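# Push the heat sealer's loaded drawer fully shut

## Task

Close the loaded drawer of the heat sealer all the way. It counts only if, at the end, the sealer's light shows blue, the seal sheet sits centred and square on the plate, the sealing frame still rests on the sheet, and nothing stays in place only because the robot holds it. Then release and move the arm away.

## Robot and tools

Robot: one arm with six revolute joints and a two-finger gripper, seen through one camera, cam_wrist (896x504, mounted on the wrist). In every row and every per-joint list in a result, the joint order is waist, shoulder, elbow, wrist pitch, wrist yaw, wrist roll, followed by the gripper. Use only this order.

Signs: shoulder, elbow and wrist roll are flipped against the URDF, both in what you send and in what comes back. The stated ranges use URDF signs, so for those three joints negate and swap the bounds (a URDF 1.2 shows as about -1.2). URDF ranges in rad: waist -2.618 to 3.054, shoulder 0.000 to 3.142, elbow 0.000 to 3.142, wrist pitch -1.571 to 1.571, wrist yaw -1.571 to 1.571, wrist roll -2.094 to 2.094. A true end stop may differ by up to 0.036 rad in either direction.

Scene frame: origin on the table surface under the arm base, +z up, +y to the left when facing along +x. The base itself may be slightly tilted.

The sealer: once the drawer is fully in and remains there, it locks and runs a cycle on its own. Light colours: green ready, amber locked and cycling, blue sealed, red drawer not quite home or cycle failed. To retry, pull out until green and push fully in again. The sealer is loose on the table: at the end it must be within about a finger's width of its starting spot, upright, with almost no rotation. Push gently so it does not slide. Occasional disturbances may tug a held part or nudge loose items. Nothing may leave the table.

execute_actions(actions): actions is a list of actions; each action is a list of up to 15 rows; each row is 7 numbers in [-1, 1]: six joint values then the gripper opening. Each row lasts one control step (1/30 s); an action is 15 steps, and if fewer rows are given the last row is held. Joint values are offsets from the angles at the start of that action (not from the previous row); for the first action of a call, from the last angles reported. Scale: 1.0 equals 1.202 rad waist, 1.258 shoulder, 1.238 elbow, 2.073 wrist pitch, 2.022 wrist yaw and wrist roll. The gripper value is absolute: +1 fully open, -1 closed. An action is refused if it would push a joint more than 0.036 rad outward beyond its range; if the first action or any malformed action fails, the entire call is rejected and nothing moves. A request past the real end is clipped there, and the result then says "joint sent to its limit" (its absence does not prove more room). An empty list just returns the current state and images.

move(target, speed, blocking): target is one 7-number row like above, but its offsets are counted from the "Joint positions" of the latest result that lists them. All joints travel so that they finish together, usually giving a curved gripper path, lasting 0.5 to 10 s (cut off at 10 s). speed, 0.01 to 2 rad/s (default 0.5), caps the joint with the longest way to go. Paths ignore obstacles; faster contact and targets set deeper past a contact both press harder. Finger values are sent at the start. With blocking=false you get a result after 0.5 s while the arm keeps going; until a result shows it ended, use wait or stop before any other motion call. The result adds a "move:" line: outcome (done, off_target, moving, held, fault), limits=held or limits=none, and the joint farthest from target. After blocked steps the arm may suddenly go faster than speed.

wait(seconds): 0 to 10; lets the sim run holding the last command; returns early if a running move ends. stop(): brakes a running move; needs room, more when fast; fingers keep moving. zoom_image(camera, region): camera "cam_wrist", region [x0, y0, x1, y1] in pixels from the top-left, at most 504 by 504. finished_scene(scene): pass the current scene's number; irreversible; reports success.

Results: "Joint positions" and "Joint velocities" in rad and rad/s, last entry the finger pad gap in m (0.094 open). "Joint targets" are the angles being driven toward now and can drift. grip_measured gives the opening on the command scale. "joint command not followed" means a clearance check (which treats the mounting block or post as part of the arm) altered targets. MOTOR HOT appears from 75 °C; at 90 °C the arm is stopped 10 s; at 100 °C motors and gripper go limp and the arm drops; both are reported as OVER-TEMPERATURE FAULT. Other FAULT lines can also end a move or wait.

Motion limits: per step each joint target stays within a lead of its measured angle (0.202 waist, 0.258 shoulder, 0.238 elbow, 0.573 wrist pitch, 0.522 wrist yaw and roll), and if the targets would carry the gripper over 70 mm from where it is, all are scaled back. Big offsets therefore need several actions; an unfinished motion may stall, so command the remainder. The arm can sag under zero offsets: to hold a pose, send the offset back to the desired angles first, then zeros, raising the correction if it still falls short. In a move, resending offsets from positions to targets keeps the same pressing force.

Gripping: the fingers go to the grip_measured value you command (except near ±1); readings may be off by about 1 mm of opening. To hold something, command about 0.03 below grip_measured; less for a lighter hold. Pads push roughly 50 to 62 N each, less on very thin parts, with a brief spike on first contact. The sim runs while you think and the robot holds its last command, which heats loaded motors. Avoid drops, slips, slams, hard hits and heavy pushes; move smoothly.

Each tool is called after "Call:" by a JSON object that holds its "name" and its "arguments".

## Session

Call:
{"name": "execute_actions", "arguments": {"actions": []}}

Scene clock: 0.00 s.
grip_measured=+1.000
Joint names: [waist, shoulder, elbow, wrist pitch, wrist yaw, wrist roll]
Joint positions: [ 1.291 -1.938 -0.875 -0.291  0.557  1.059  0.094]
Joint velocities: [-0.002 -0.007  0.022 -0.037 -0.022 -0.007  0.   ]
Joint targets: [1.302 -1.934 -0.880 -0.294 0.547 1.058]

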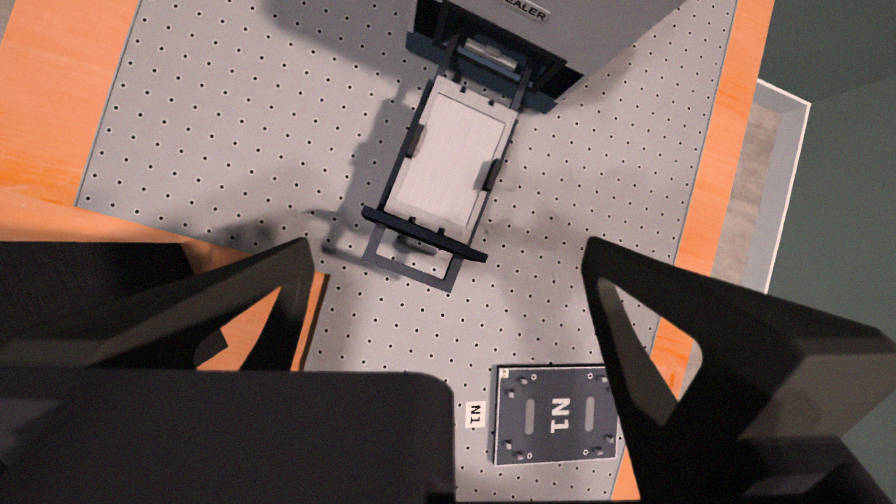

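Call:
{"name": "zoom_image", "arguments": {"camera": "cam_wrist", "region": [300, 0, 640, 310]}}

Call:
{"name": "zoom_image", "arguments": {"camera": "cam_wrist", "region": [0, 0, 400, 400]}}

Region (300, 0, 640, 310) of cam_wrist's 896x504 image, scaled by 1.482, with more detail than that image has; it fills the top 460 rows of this view, and the rest is white.

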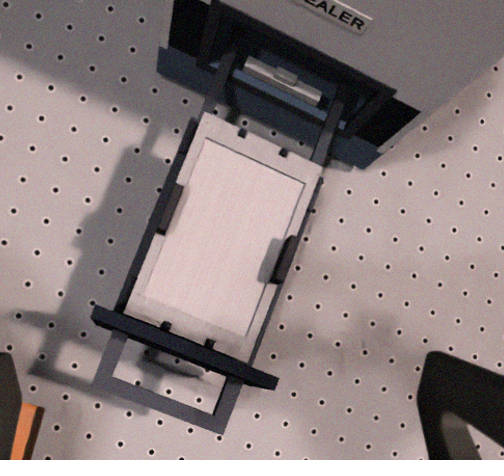

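Region (0, 0, 400, 400) of cam_wrist's 896x504 image, scaled by 1.260, with more detail than that image has.

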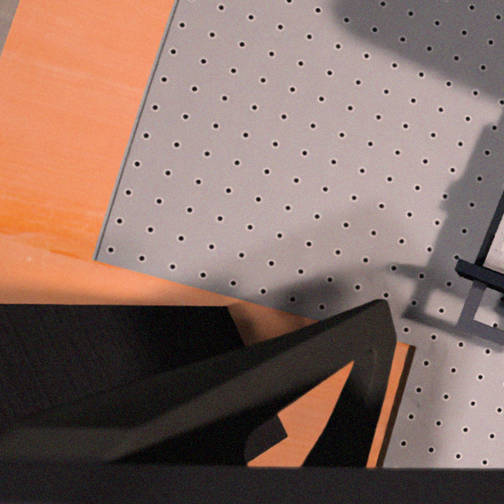

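Call:
{"name": "move", "arguments": {"target": [0,0,0,0,0,-0.25,1], "speed": 1.0}}

Scene clock: 30.60 s.
grip_measured=+1.000
Joint names: [waist, shoulder, elbow, wrist pitch, wrist yaw, wrist roll]
Joint positions: [ 1.291 -1.938 -0.875 -0.291  0.557  0.559  0.094]
Joint velocities: [-0.007 -0.007 -0.002  0.022  0.007 -0.095  0.   ]
Joint targets: [1.291 -1.938 -0.875 -0.291 0.557 0.553]
move: done; limits=none; farthest joint: the wrist roll, 0.005 radians from its target (0.505 radians at the start)

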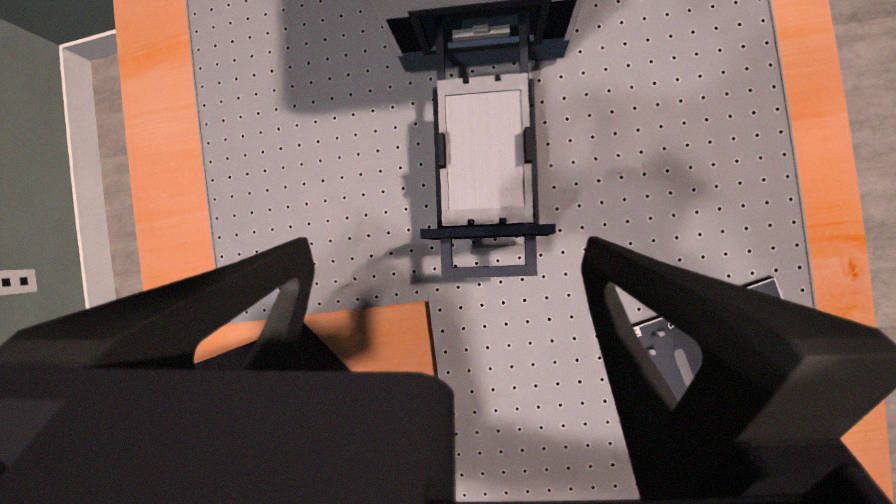

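Call:
{"name": "move", "arguments": {"target": [0,0,0,0,-0.1,0,1], "speed": 1.0}}

Call:
{"name": "move", "arguments": {"target": [0,0,0,0.1,0,0,1], "speed": 1.0}}

Scene clock: 50.90 s.
grip_measured=+1.000
Joint names: [waist, shoulder, elbow, wrist pitch, wrist yaw, wrist roll]
Joint positions: [ 1.291 -1.938 -0.875 -0.291  0.375  0.558  0.094]
Joint velocities: [-0.017 -0.002  0.017 -0.022  0.007 -0.022  0.   ]
Joint targets: [1.291 -1.938 -0.875 -0.291 0.355 0.559]
move: done; limits=none; farthest joint: the wrist yaw, 0.020 radians from its target (0.202 radians at the start)

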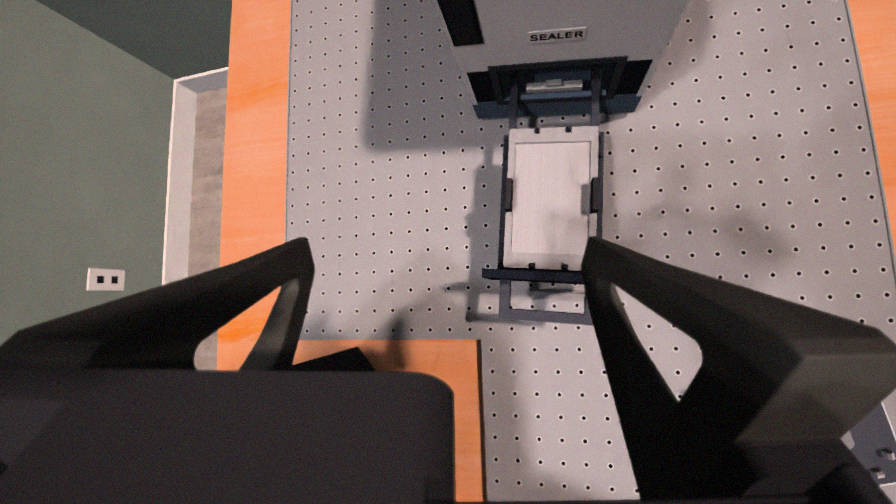

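Scene clock: 52.00 s.
grip_measured=+1.000
Joint names: [waist, shoulder, elbow, wrist pitch, wrist yaw, wrist roll]
Joint positions: [ 1.291 -1.938 -0.875 -0.092  0.375  0.558  0.094]
Joint velocities: [-0.007 -0.002 -0.002  0.022  0.037  0.051  0.   ]
Joint targets: [1.291 -1.938 -0.875 -0.084 0.375 0.558]
move: done; limits=none; farthest joint: the wrist pitch, 0.008 radians from its target (0.207 radians at the start)

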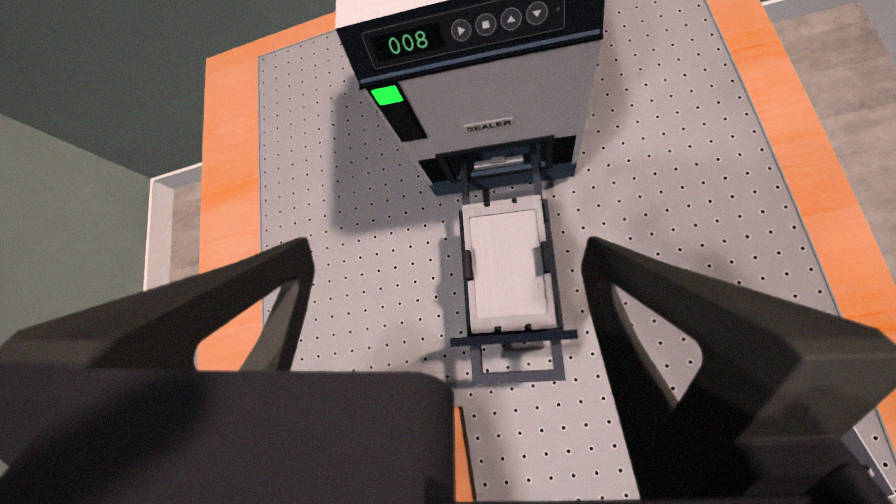

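Call:
{"name": "move", "arguments": {"target": [0,0,0.12,0,0,0,1], "speed": 0.6}}

Call:
{"name": "move", "arguments": {"target": [-0.125,0,0,0,0,0,1], "speed": 0.6}}

Scene clock: 59.93 s.
grip_measured=+1.000
Joint names: [waist, shoulder, elbow, wrist pitch, wrist yaw, wrist roll]
Joint positions: [ 1.291 -1.938 -0.733 -0.094  0.375  0.558  0.094]
Joint velocities: [-0.017 -0.007 -0.002 -0.051  0.022 -0.022  0.   ]
Joint targets: [1.291 -1.938 -0.727 -0.092 0.375 0.558]
move: done; limits=none; farthest joint: the elbow, 0.007 radians from its target (0.149 radians at the start)

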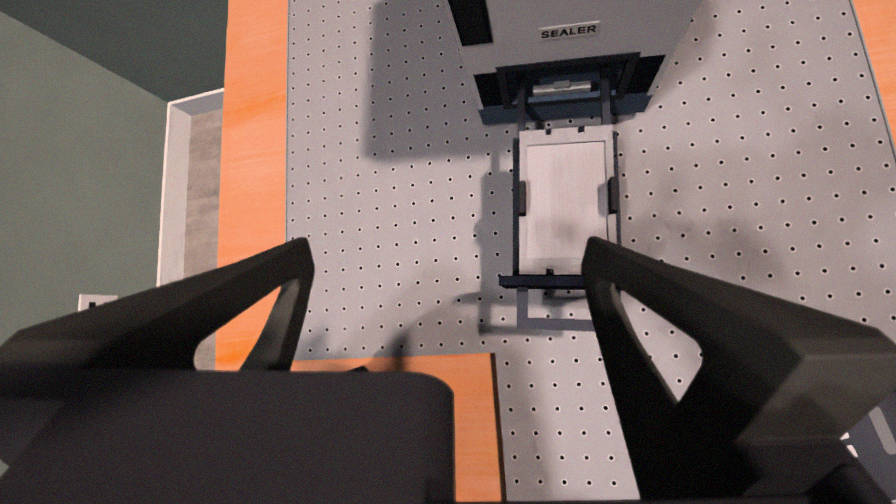

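Scene clock: 60.67 s.
grip_measured=+1.000
Joint names: [waist, shoulder, elbow, wrist pitch, wrist yaw, wrist roll]
Joint positions: [ 1.136 -1.938 -0.733 -0.094  0.379  0.558  0.094]
Joint velocities: [ 0.007 -0.002 -0.007 -0.007 -0.037  0.007  0.   ]
Joint targets: [1.141 -1.938 -0.733 -0.094 0.375 0.558]
move: done; limits=none; farthest joint: the waist, 0.005 radians from its target (0.150 radians at the start)

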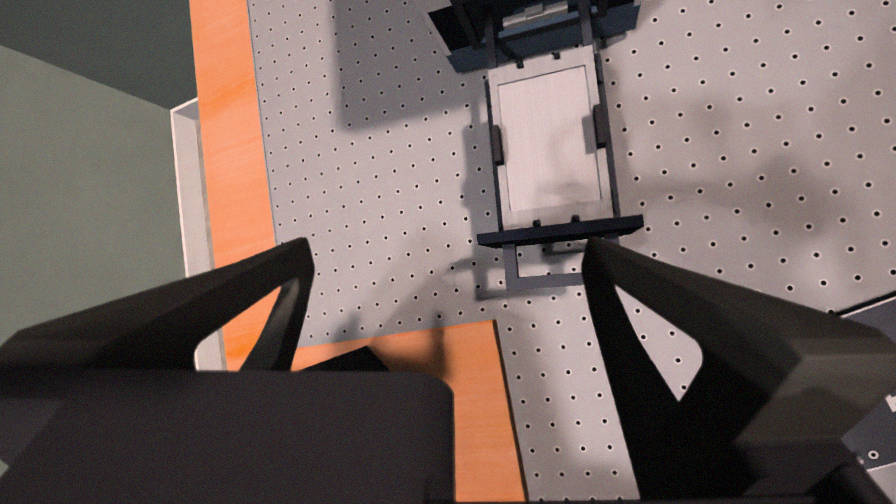

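Call:
{"name": "zoom_image", "arguments": {"camera": "cam_wrist", "region": [600, 0, 896, 296]}}

Call:
{"name": "zoom_image", "arguments": {"camera": "cam_wrist", "region": [400, 0, 700, 300]}}

Call:
{"name": "zoom_image", "arguments": {"camera": "cam_wrist", "region": [220, 60, 540, 380]}}

Call:
{"name": "zoom_image", "arguments": {"camera": "cam_wrist", "region": [440, 224, 720, 504]}}

Region (600, 0, 896, 296) of cam_wrist's 896x504 image, scaled by 1.703, with more detail than that image has.

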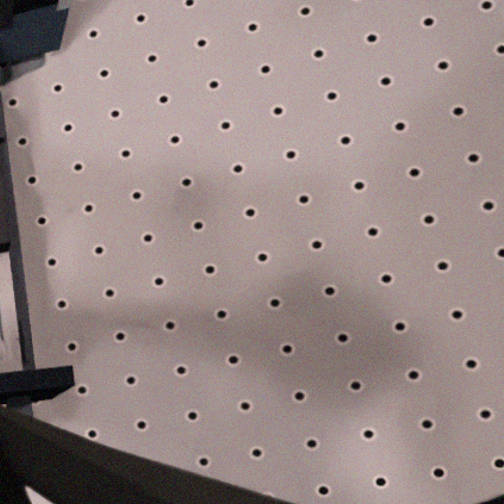

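Region (400, 0, 700, 300) of cam_wrist's 896x504 image, scaled by 1.680, with more detail than that image has.

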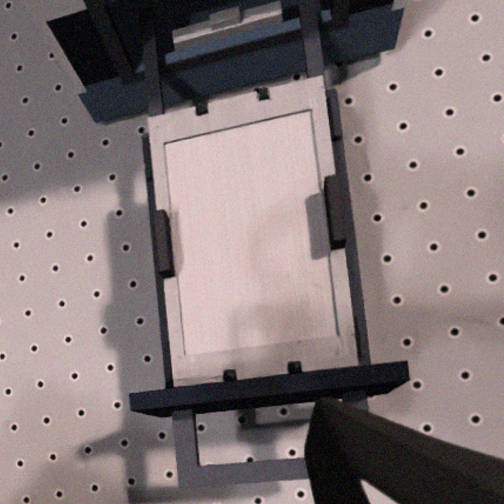

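Region (220, 60, 540, 380) of cam_wrist's 896x504 image, scaled by 1.575, with more detail than that image has.

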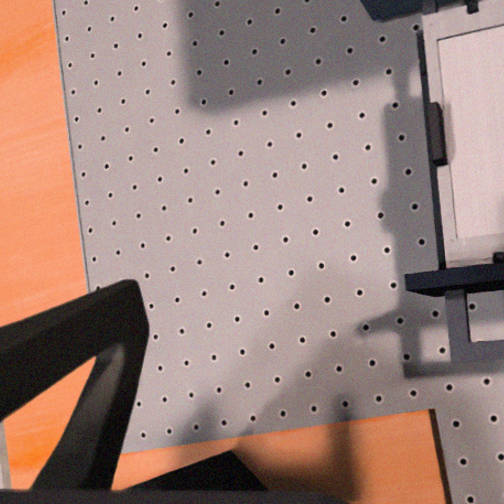

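Region (440, 224, 720, 504) of cam_wrist's 896x504 image, scaled by 1.800, with more detail than that image has.

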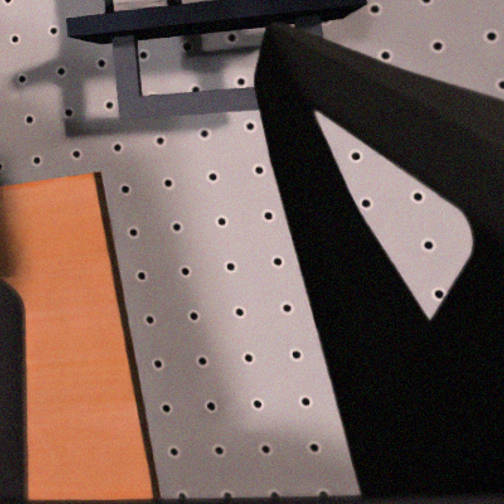

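Call:
{"name": "move", "arguments": {"target": [-0.689,-0.086,0.248,0.374,-0.323,0.531,1], "speed": 0.7}}

Scene clock: 183.07 s.
grip_measured=+1.000
Joint names: [waist, shoulder, elbow, wrist pitch, wrist yaw, wrist roll]
Joint positions: [ 0.308 -2.026 -0.447  0.675 -0.25   1.626  0.094]
Joint velocities: [-0.012  0.022 -0.007 -0.051  0.095 -0.022  0.   ]
Joint targets: [0.308 -2.046 -0.426 0.682 -0.274 1.632]
move: off_target; limits=none; farthest joint: the wrist yaw, 0.024 radians from its target (0.653 radians at the start)

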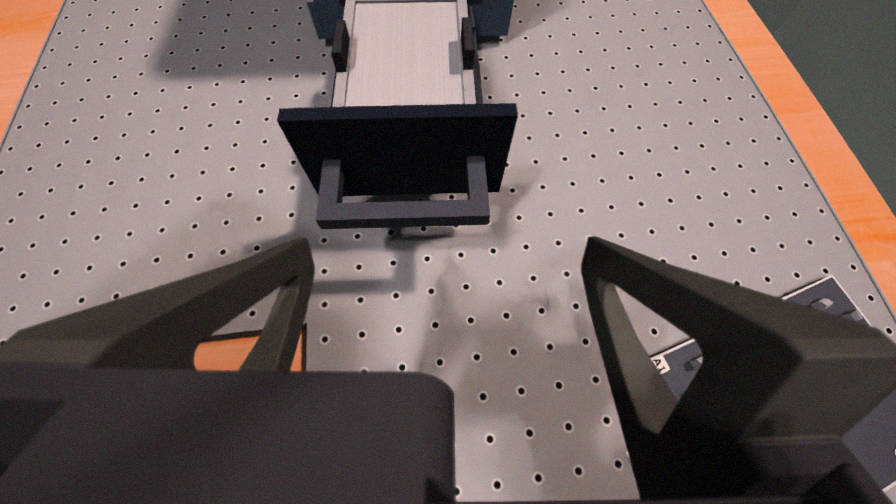

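Call:
{"name": "zoom_image", "arguments": {"camera": "cam_wrist", "region": [260, 90, 660, 490]}}

Call:
{"name": "zoom_image", "arguments": {"camera": "cam_wrist", "region": [480, 0, 820, 340]}}

Region (260, 90, 660, 490) of cam_wrist's 896x504 image, scaled by 1.260, with more detail than that image has.

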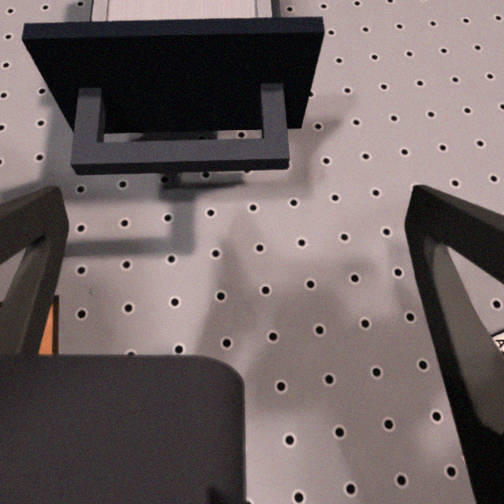

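Region (480, 0, 820, 340) of cam_wrist's 896x504 image, scaled by 1.482, with more detail than that image has.

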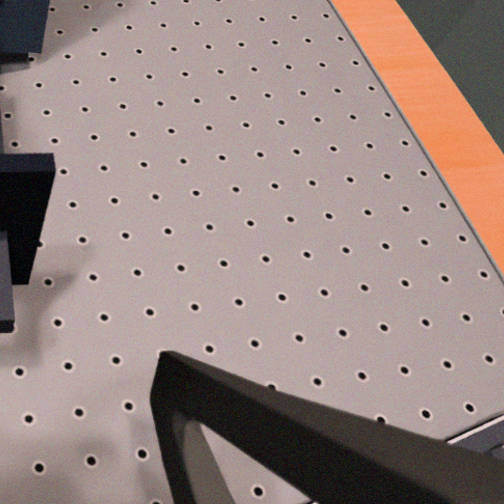

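Call:
{"name": "zoom_image", "arguments": {"camera": "cam_wrist", "region": [270, 60, 530, 280]}}

Region (270, 60, 530, 280) of cam_wrist's 896x504 image, scaled by 1.938, with more detail than that image has; it fills the top 426 rows of this view, and the rest is white.

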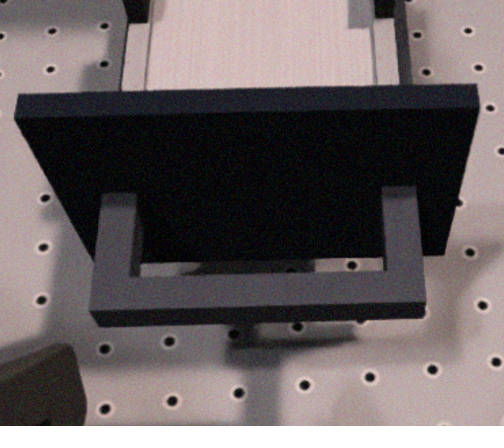

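Call:
{"name": "move", "arguments": {"target": [0.054,-0.318,-0.166,0.0815,0,-0.023,-0.15], "speed": 0.35}}

Scene clock: 249.73 s.
grip_measured=-0.147
Joint names: [waist, shoulder, elbow, wrist pitch, wrist yaw, wrist roll]
Joint positions: [ 0.353 -2.409 -0.636  0.837 -0.245  1.585  0.04 ]
Joint velocities: [-0.012 -0.012 -0.002 -0.007 -0.066 -0.007 -0.001]
Joint targets: [0.373 -2.427 -0.652 0.844 -0.250 1.579]
move: done; limits=none; farthest joint: the waist, 0.020 radians from its target (0.065 radians at the start)

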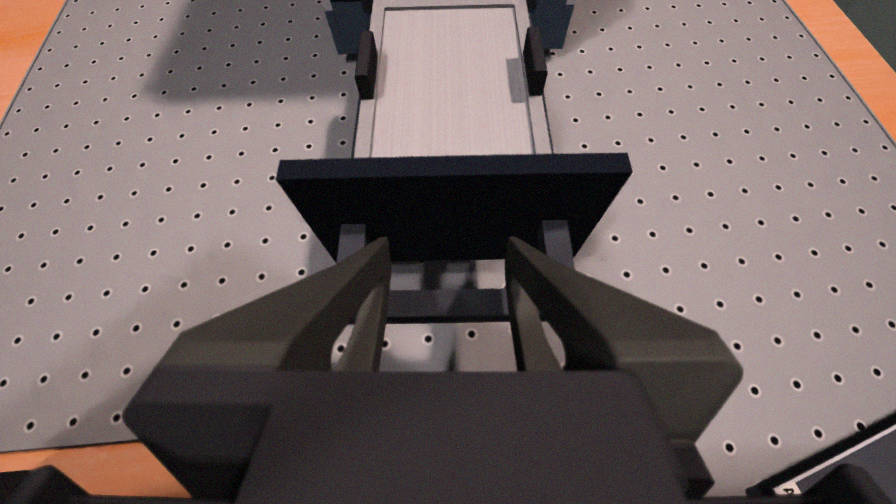

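Call:
{"name": "move", "arguments": {"target": [0.191,-0.214,-0.239,0.007,0.062,-0.082,-0.15], "speed": 0.11}}

Scene clock: 261.07 s.
grip_measured=-0.147
Joint names: [waist, shoulder, elbow, wrist pitch, wrist yaw, wrist roll]
Joint positions: [ 0.557 -2.656 -0.914  0.847 -0.107  1.426  0.04 ]
Joint velocities: [-0.007  0.017 -0.017 -0.022 -0.022 -0.007 -0.001]
Joint targets: [0.583 -2.678 -0.932 0.852 -0.120 1.419]
move: off_target; limits=none; farthest joint: the waist, 0.025 radians from its target (0.229 radians at the start)

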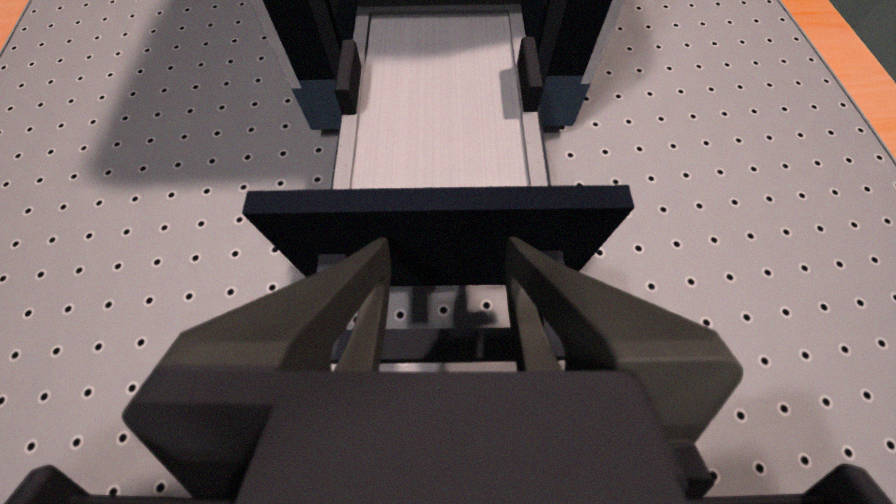

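Call:
{"name": "move", "arguments": {"target": [0.150,-0.2035,-0.302,-0.060,0.027,-0.059,-0.15], "speed": 0.15}}

Scene clock: 267.60 s.
grip_measured=-0.147
Joint names: [waist, shoulder, elbow, wrist pitch, wrist yaw, wrist roll]
Joint positions: [ 0.71  -2.892 -1.269  0.74  -0.035  1.314  0.04 ]
Joint velocities: [-0.012 -0.012 -0.007 -0.066 -0.037 -0.066  0.   ]
Joint targets: [0.738 -2.912 -1.288 0.722 -0.052 1.307]
move: off_target; limits=none; farthest joint: the waist, 0.028 radians from its target (0.180 radians at the start)

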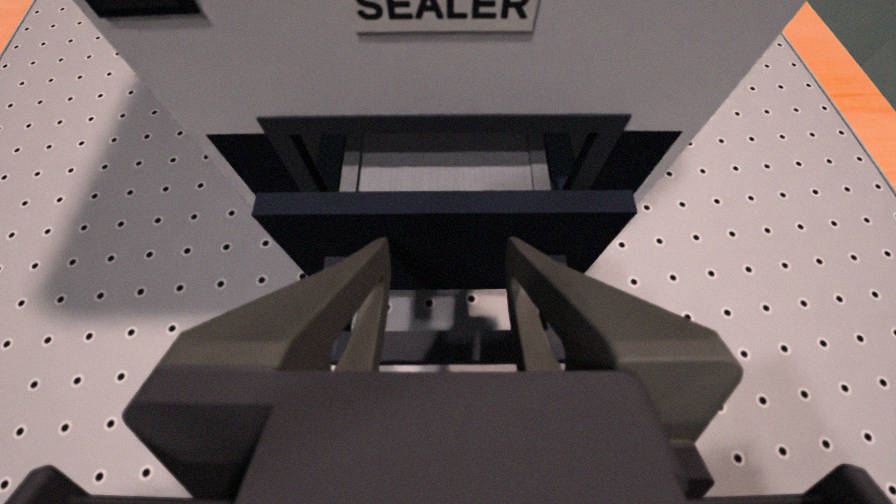

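Call:
{"name": "move", "arguments": {"target": [0.0466,-0.0636,-0.1014,-0.031,-0.003,-0.0143,-0.15], "speed": 0.09}}

Scene clock: 275.47 s.
grip_measured=-0.147
Joint names: [waist, shoulder, elbow, wrist pitch, wrist yaw, wrist roll]
Joint positions: [ 0.735 -2.951 -1.375  0.693 -0.019  1.293  0.04 ]
Joint velocities: [ 0.002  0.002  0.002 -0.037 -0.022  0.022 -0.001]
Joint targets: [0.765 -2.972 -1.395 0.676 -0.040 1.286]
move: off_target; limits=none; farthest joint: the waist, 0.031 radians from its target (0.056 radians at the start)

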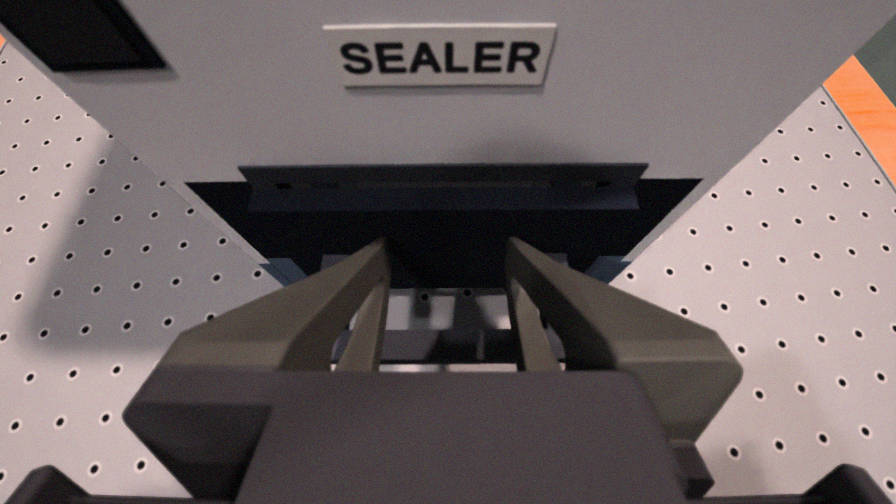

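Call:
{"name": "zoom_image", "arguments": {"camera": "cam_wrist", "region": [170, 130, 450, 300]}}

Region (170, 130, 450, 300) of cam_wrist's 896x504 image, scaled by 1.800, with more detail than that image has; it fills the top 306 rows of this view, and the rest is white.

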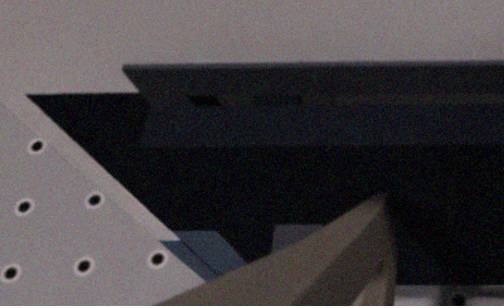

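Call:
{"name": "move", "arguments": {"target": [0.035,-0.034,-0.048,-0.0164,-0.012,-0.0074,-0.15], "speed": 0.06}}

Scene clock: 280.37 s.
grip_measured=-0.147
Joint names: [waist, shoulder, elbow, wrist pitch, wrist yaw, wrist roll]
Joint positions: [ 0.741 -2.97  -1.409  0.676 -0.016  1.287  0.04 ]
Joint velocities: [ 0.007  0.007 -0.017  0.007 -0.037 -0.007  0.   ]
Joint targets: [0.777 -2.994 -1.435 0.659 -0.044 1.278]
move: off_target; limits=none; farthest joint: the waist, 0.036 radians from its target (0.042 radians at the start)

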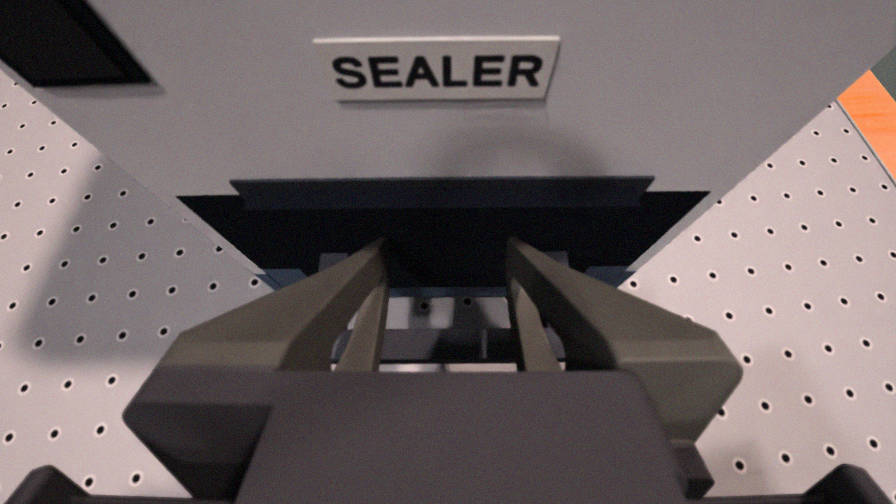

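Call:
{"name": "zoom_image", "arguments": {"camera": "cam_wrist", "region": [170, 150, 370, 290]}}

Region (170, 150, 370, 290) of cam_wrist's 896x504 image, scaled by 2.520, with more detail than that image has; it fills the top 353 rows of this view, and the rest is white.

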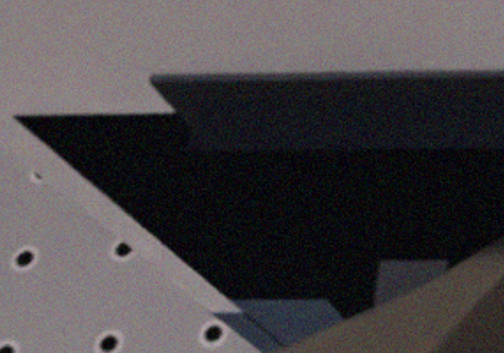

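Call:
{"name": "execute_actions", "arguments": {"actions": [[[0.031,-0.020,-0.023,-0.0085,-0.014,-0.005,-0.15],[0.031,-0.021,-0.025,-0.009,-0.0145,-0.005,-0.15],[0.032,-0.022,-0.027,-0.0095,-0.015,-0.005,-0.15],[0.033,-0.023,-0.029,-0.010,-0.015,-0.0055,-0.15],[0.033,-0.024,-0.031,-0.0105,-0.0155,-0.006,-0.15],[0.034,-0.026,-0.033,-0.011,-0.016,-0.006,-0.15],[0.035,-0.027,-0.035,-0.0115,-0.016,-0.006,-0.15],[0.035,-0.028,-0.037,-0.012,-0.0165,-0.0065,-0.15],[0.036,-0.029,-0.039,-0.0125,-0.017,-0.007,-0.15],[0.037,-0.030,-0.040,-0.013,-0.017,-0.007,-0.15]]]}}

Scene clock: 288.90 s.
grip_measured=-0.148
Joint names: [waist, shoulder, elbow, wrist pitch, wrist yaw, wrist roll]
Joint positions: [ 0.742 -2.97  -1.415  0.664 -0.014  1.28   0.04 ]
Joint velocities: [-0.002 -0.007 -0.002  0.022  0.022  0.037  0.   ]
Joint targets: [0.785 -3.007 -1.459 0.649 -0.050 1.272]

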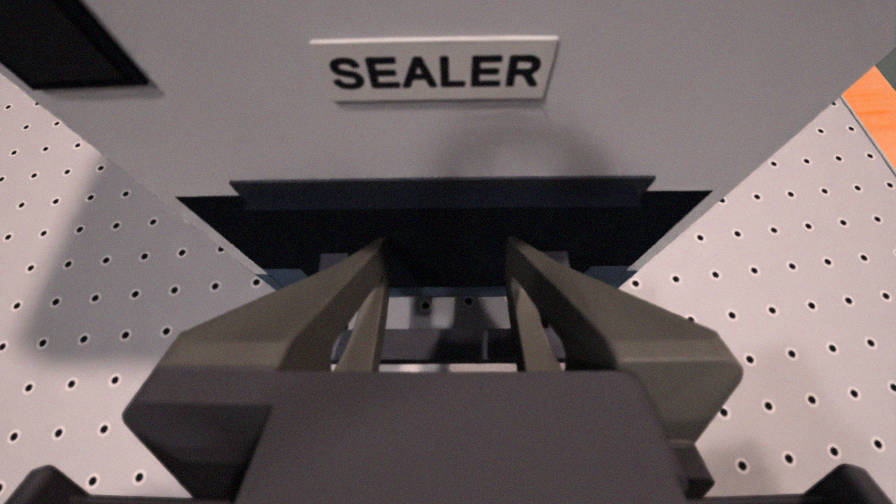

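Call:
{"name": "move", "arguments": {"target": [-0.118,0.27,0.416,0.087,-0.265,0.072,-0.15], "speed": 0.5}}

Scene clock: 296.10 s.
grip_measured=-0.148
Joint names: [waist, shoulder, elbow, wrist pitch, wrist yaw, wrist roll]
Joint positions: [ 0.599 -2.647 -0.919  0.838 -0.525  1.42   0.04 ]
Joint velocities: [-0.007  0.012  0.002 -0.007 -0.022 -0.037 -0.001]
Joint targets: [0.600 -2.630 -0.900 0.845 -0.549 1.426]
move: off_target; limits=none; farthest joint: the wrist yaw, 0.025 radians from its target (0.537 radians at the start)

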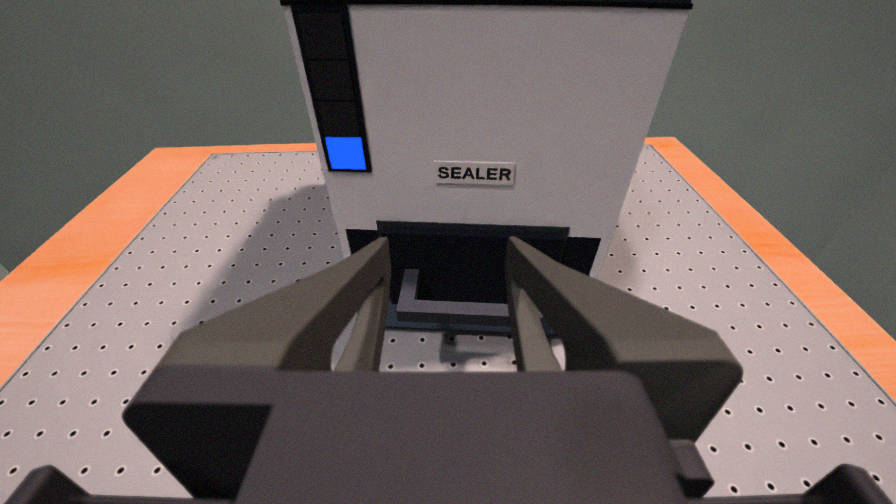

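Call:
{"name": "move", "arguments": {"target": [-0.08,0.22,0.22,0,0,0.03,-0.15], "speed": 0.6}}

Scene clock: 299.43 s.
grip_measured=-0.148
Joint names: [waist, shoulder, elbow, wrist pitch, wrist yaw, wrist roll]
Joint positions: [ 0.502 -2.384 -0.667  0.839 -0.52   1.474  0.04 ]
Joint velocities: [-0.012  0.002  0.012 -0.051  0.022  0.037  0.   ]
Joint targets: [0.502 -2.371 -0.647 0.838 -0.525 1.481]
move: done; limits=none; farthest joint: the elbow, 0.020 radians from its target (0.273 radians at the start)

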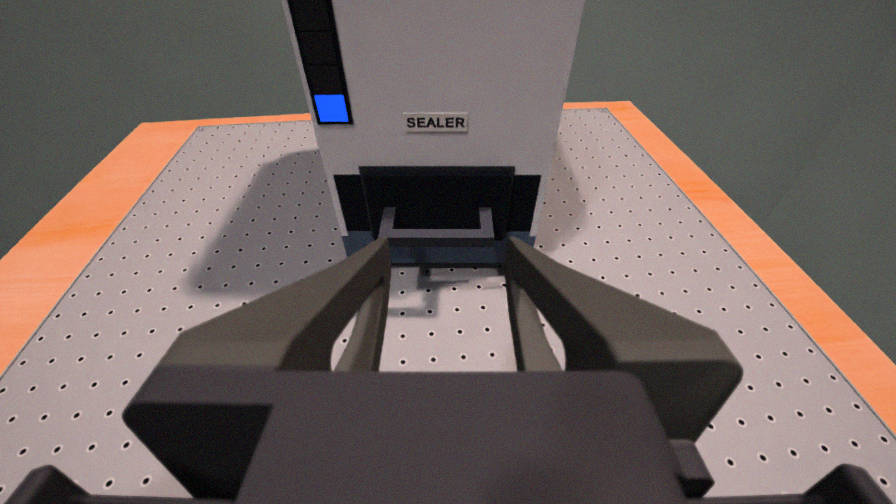

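Call:
{"name": "finished_scene", "arguments": {"scene": 1}}

The scene is finished: the task was done.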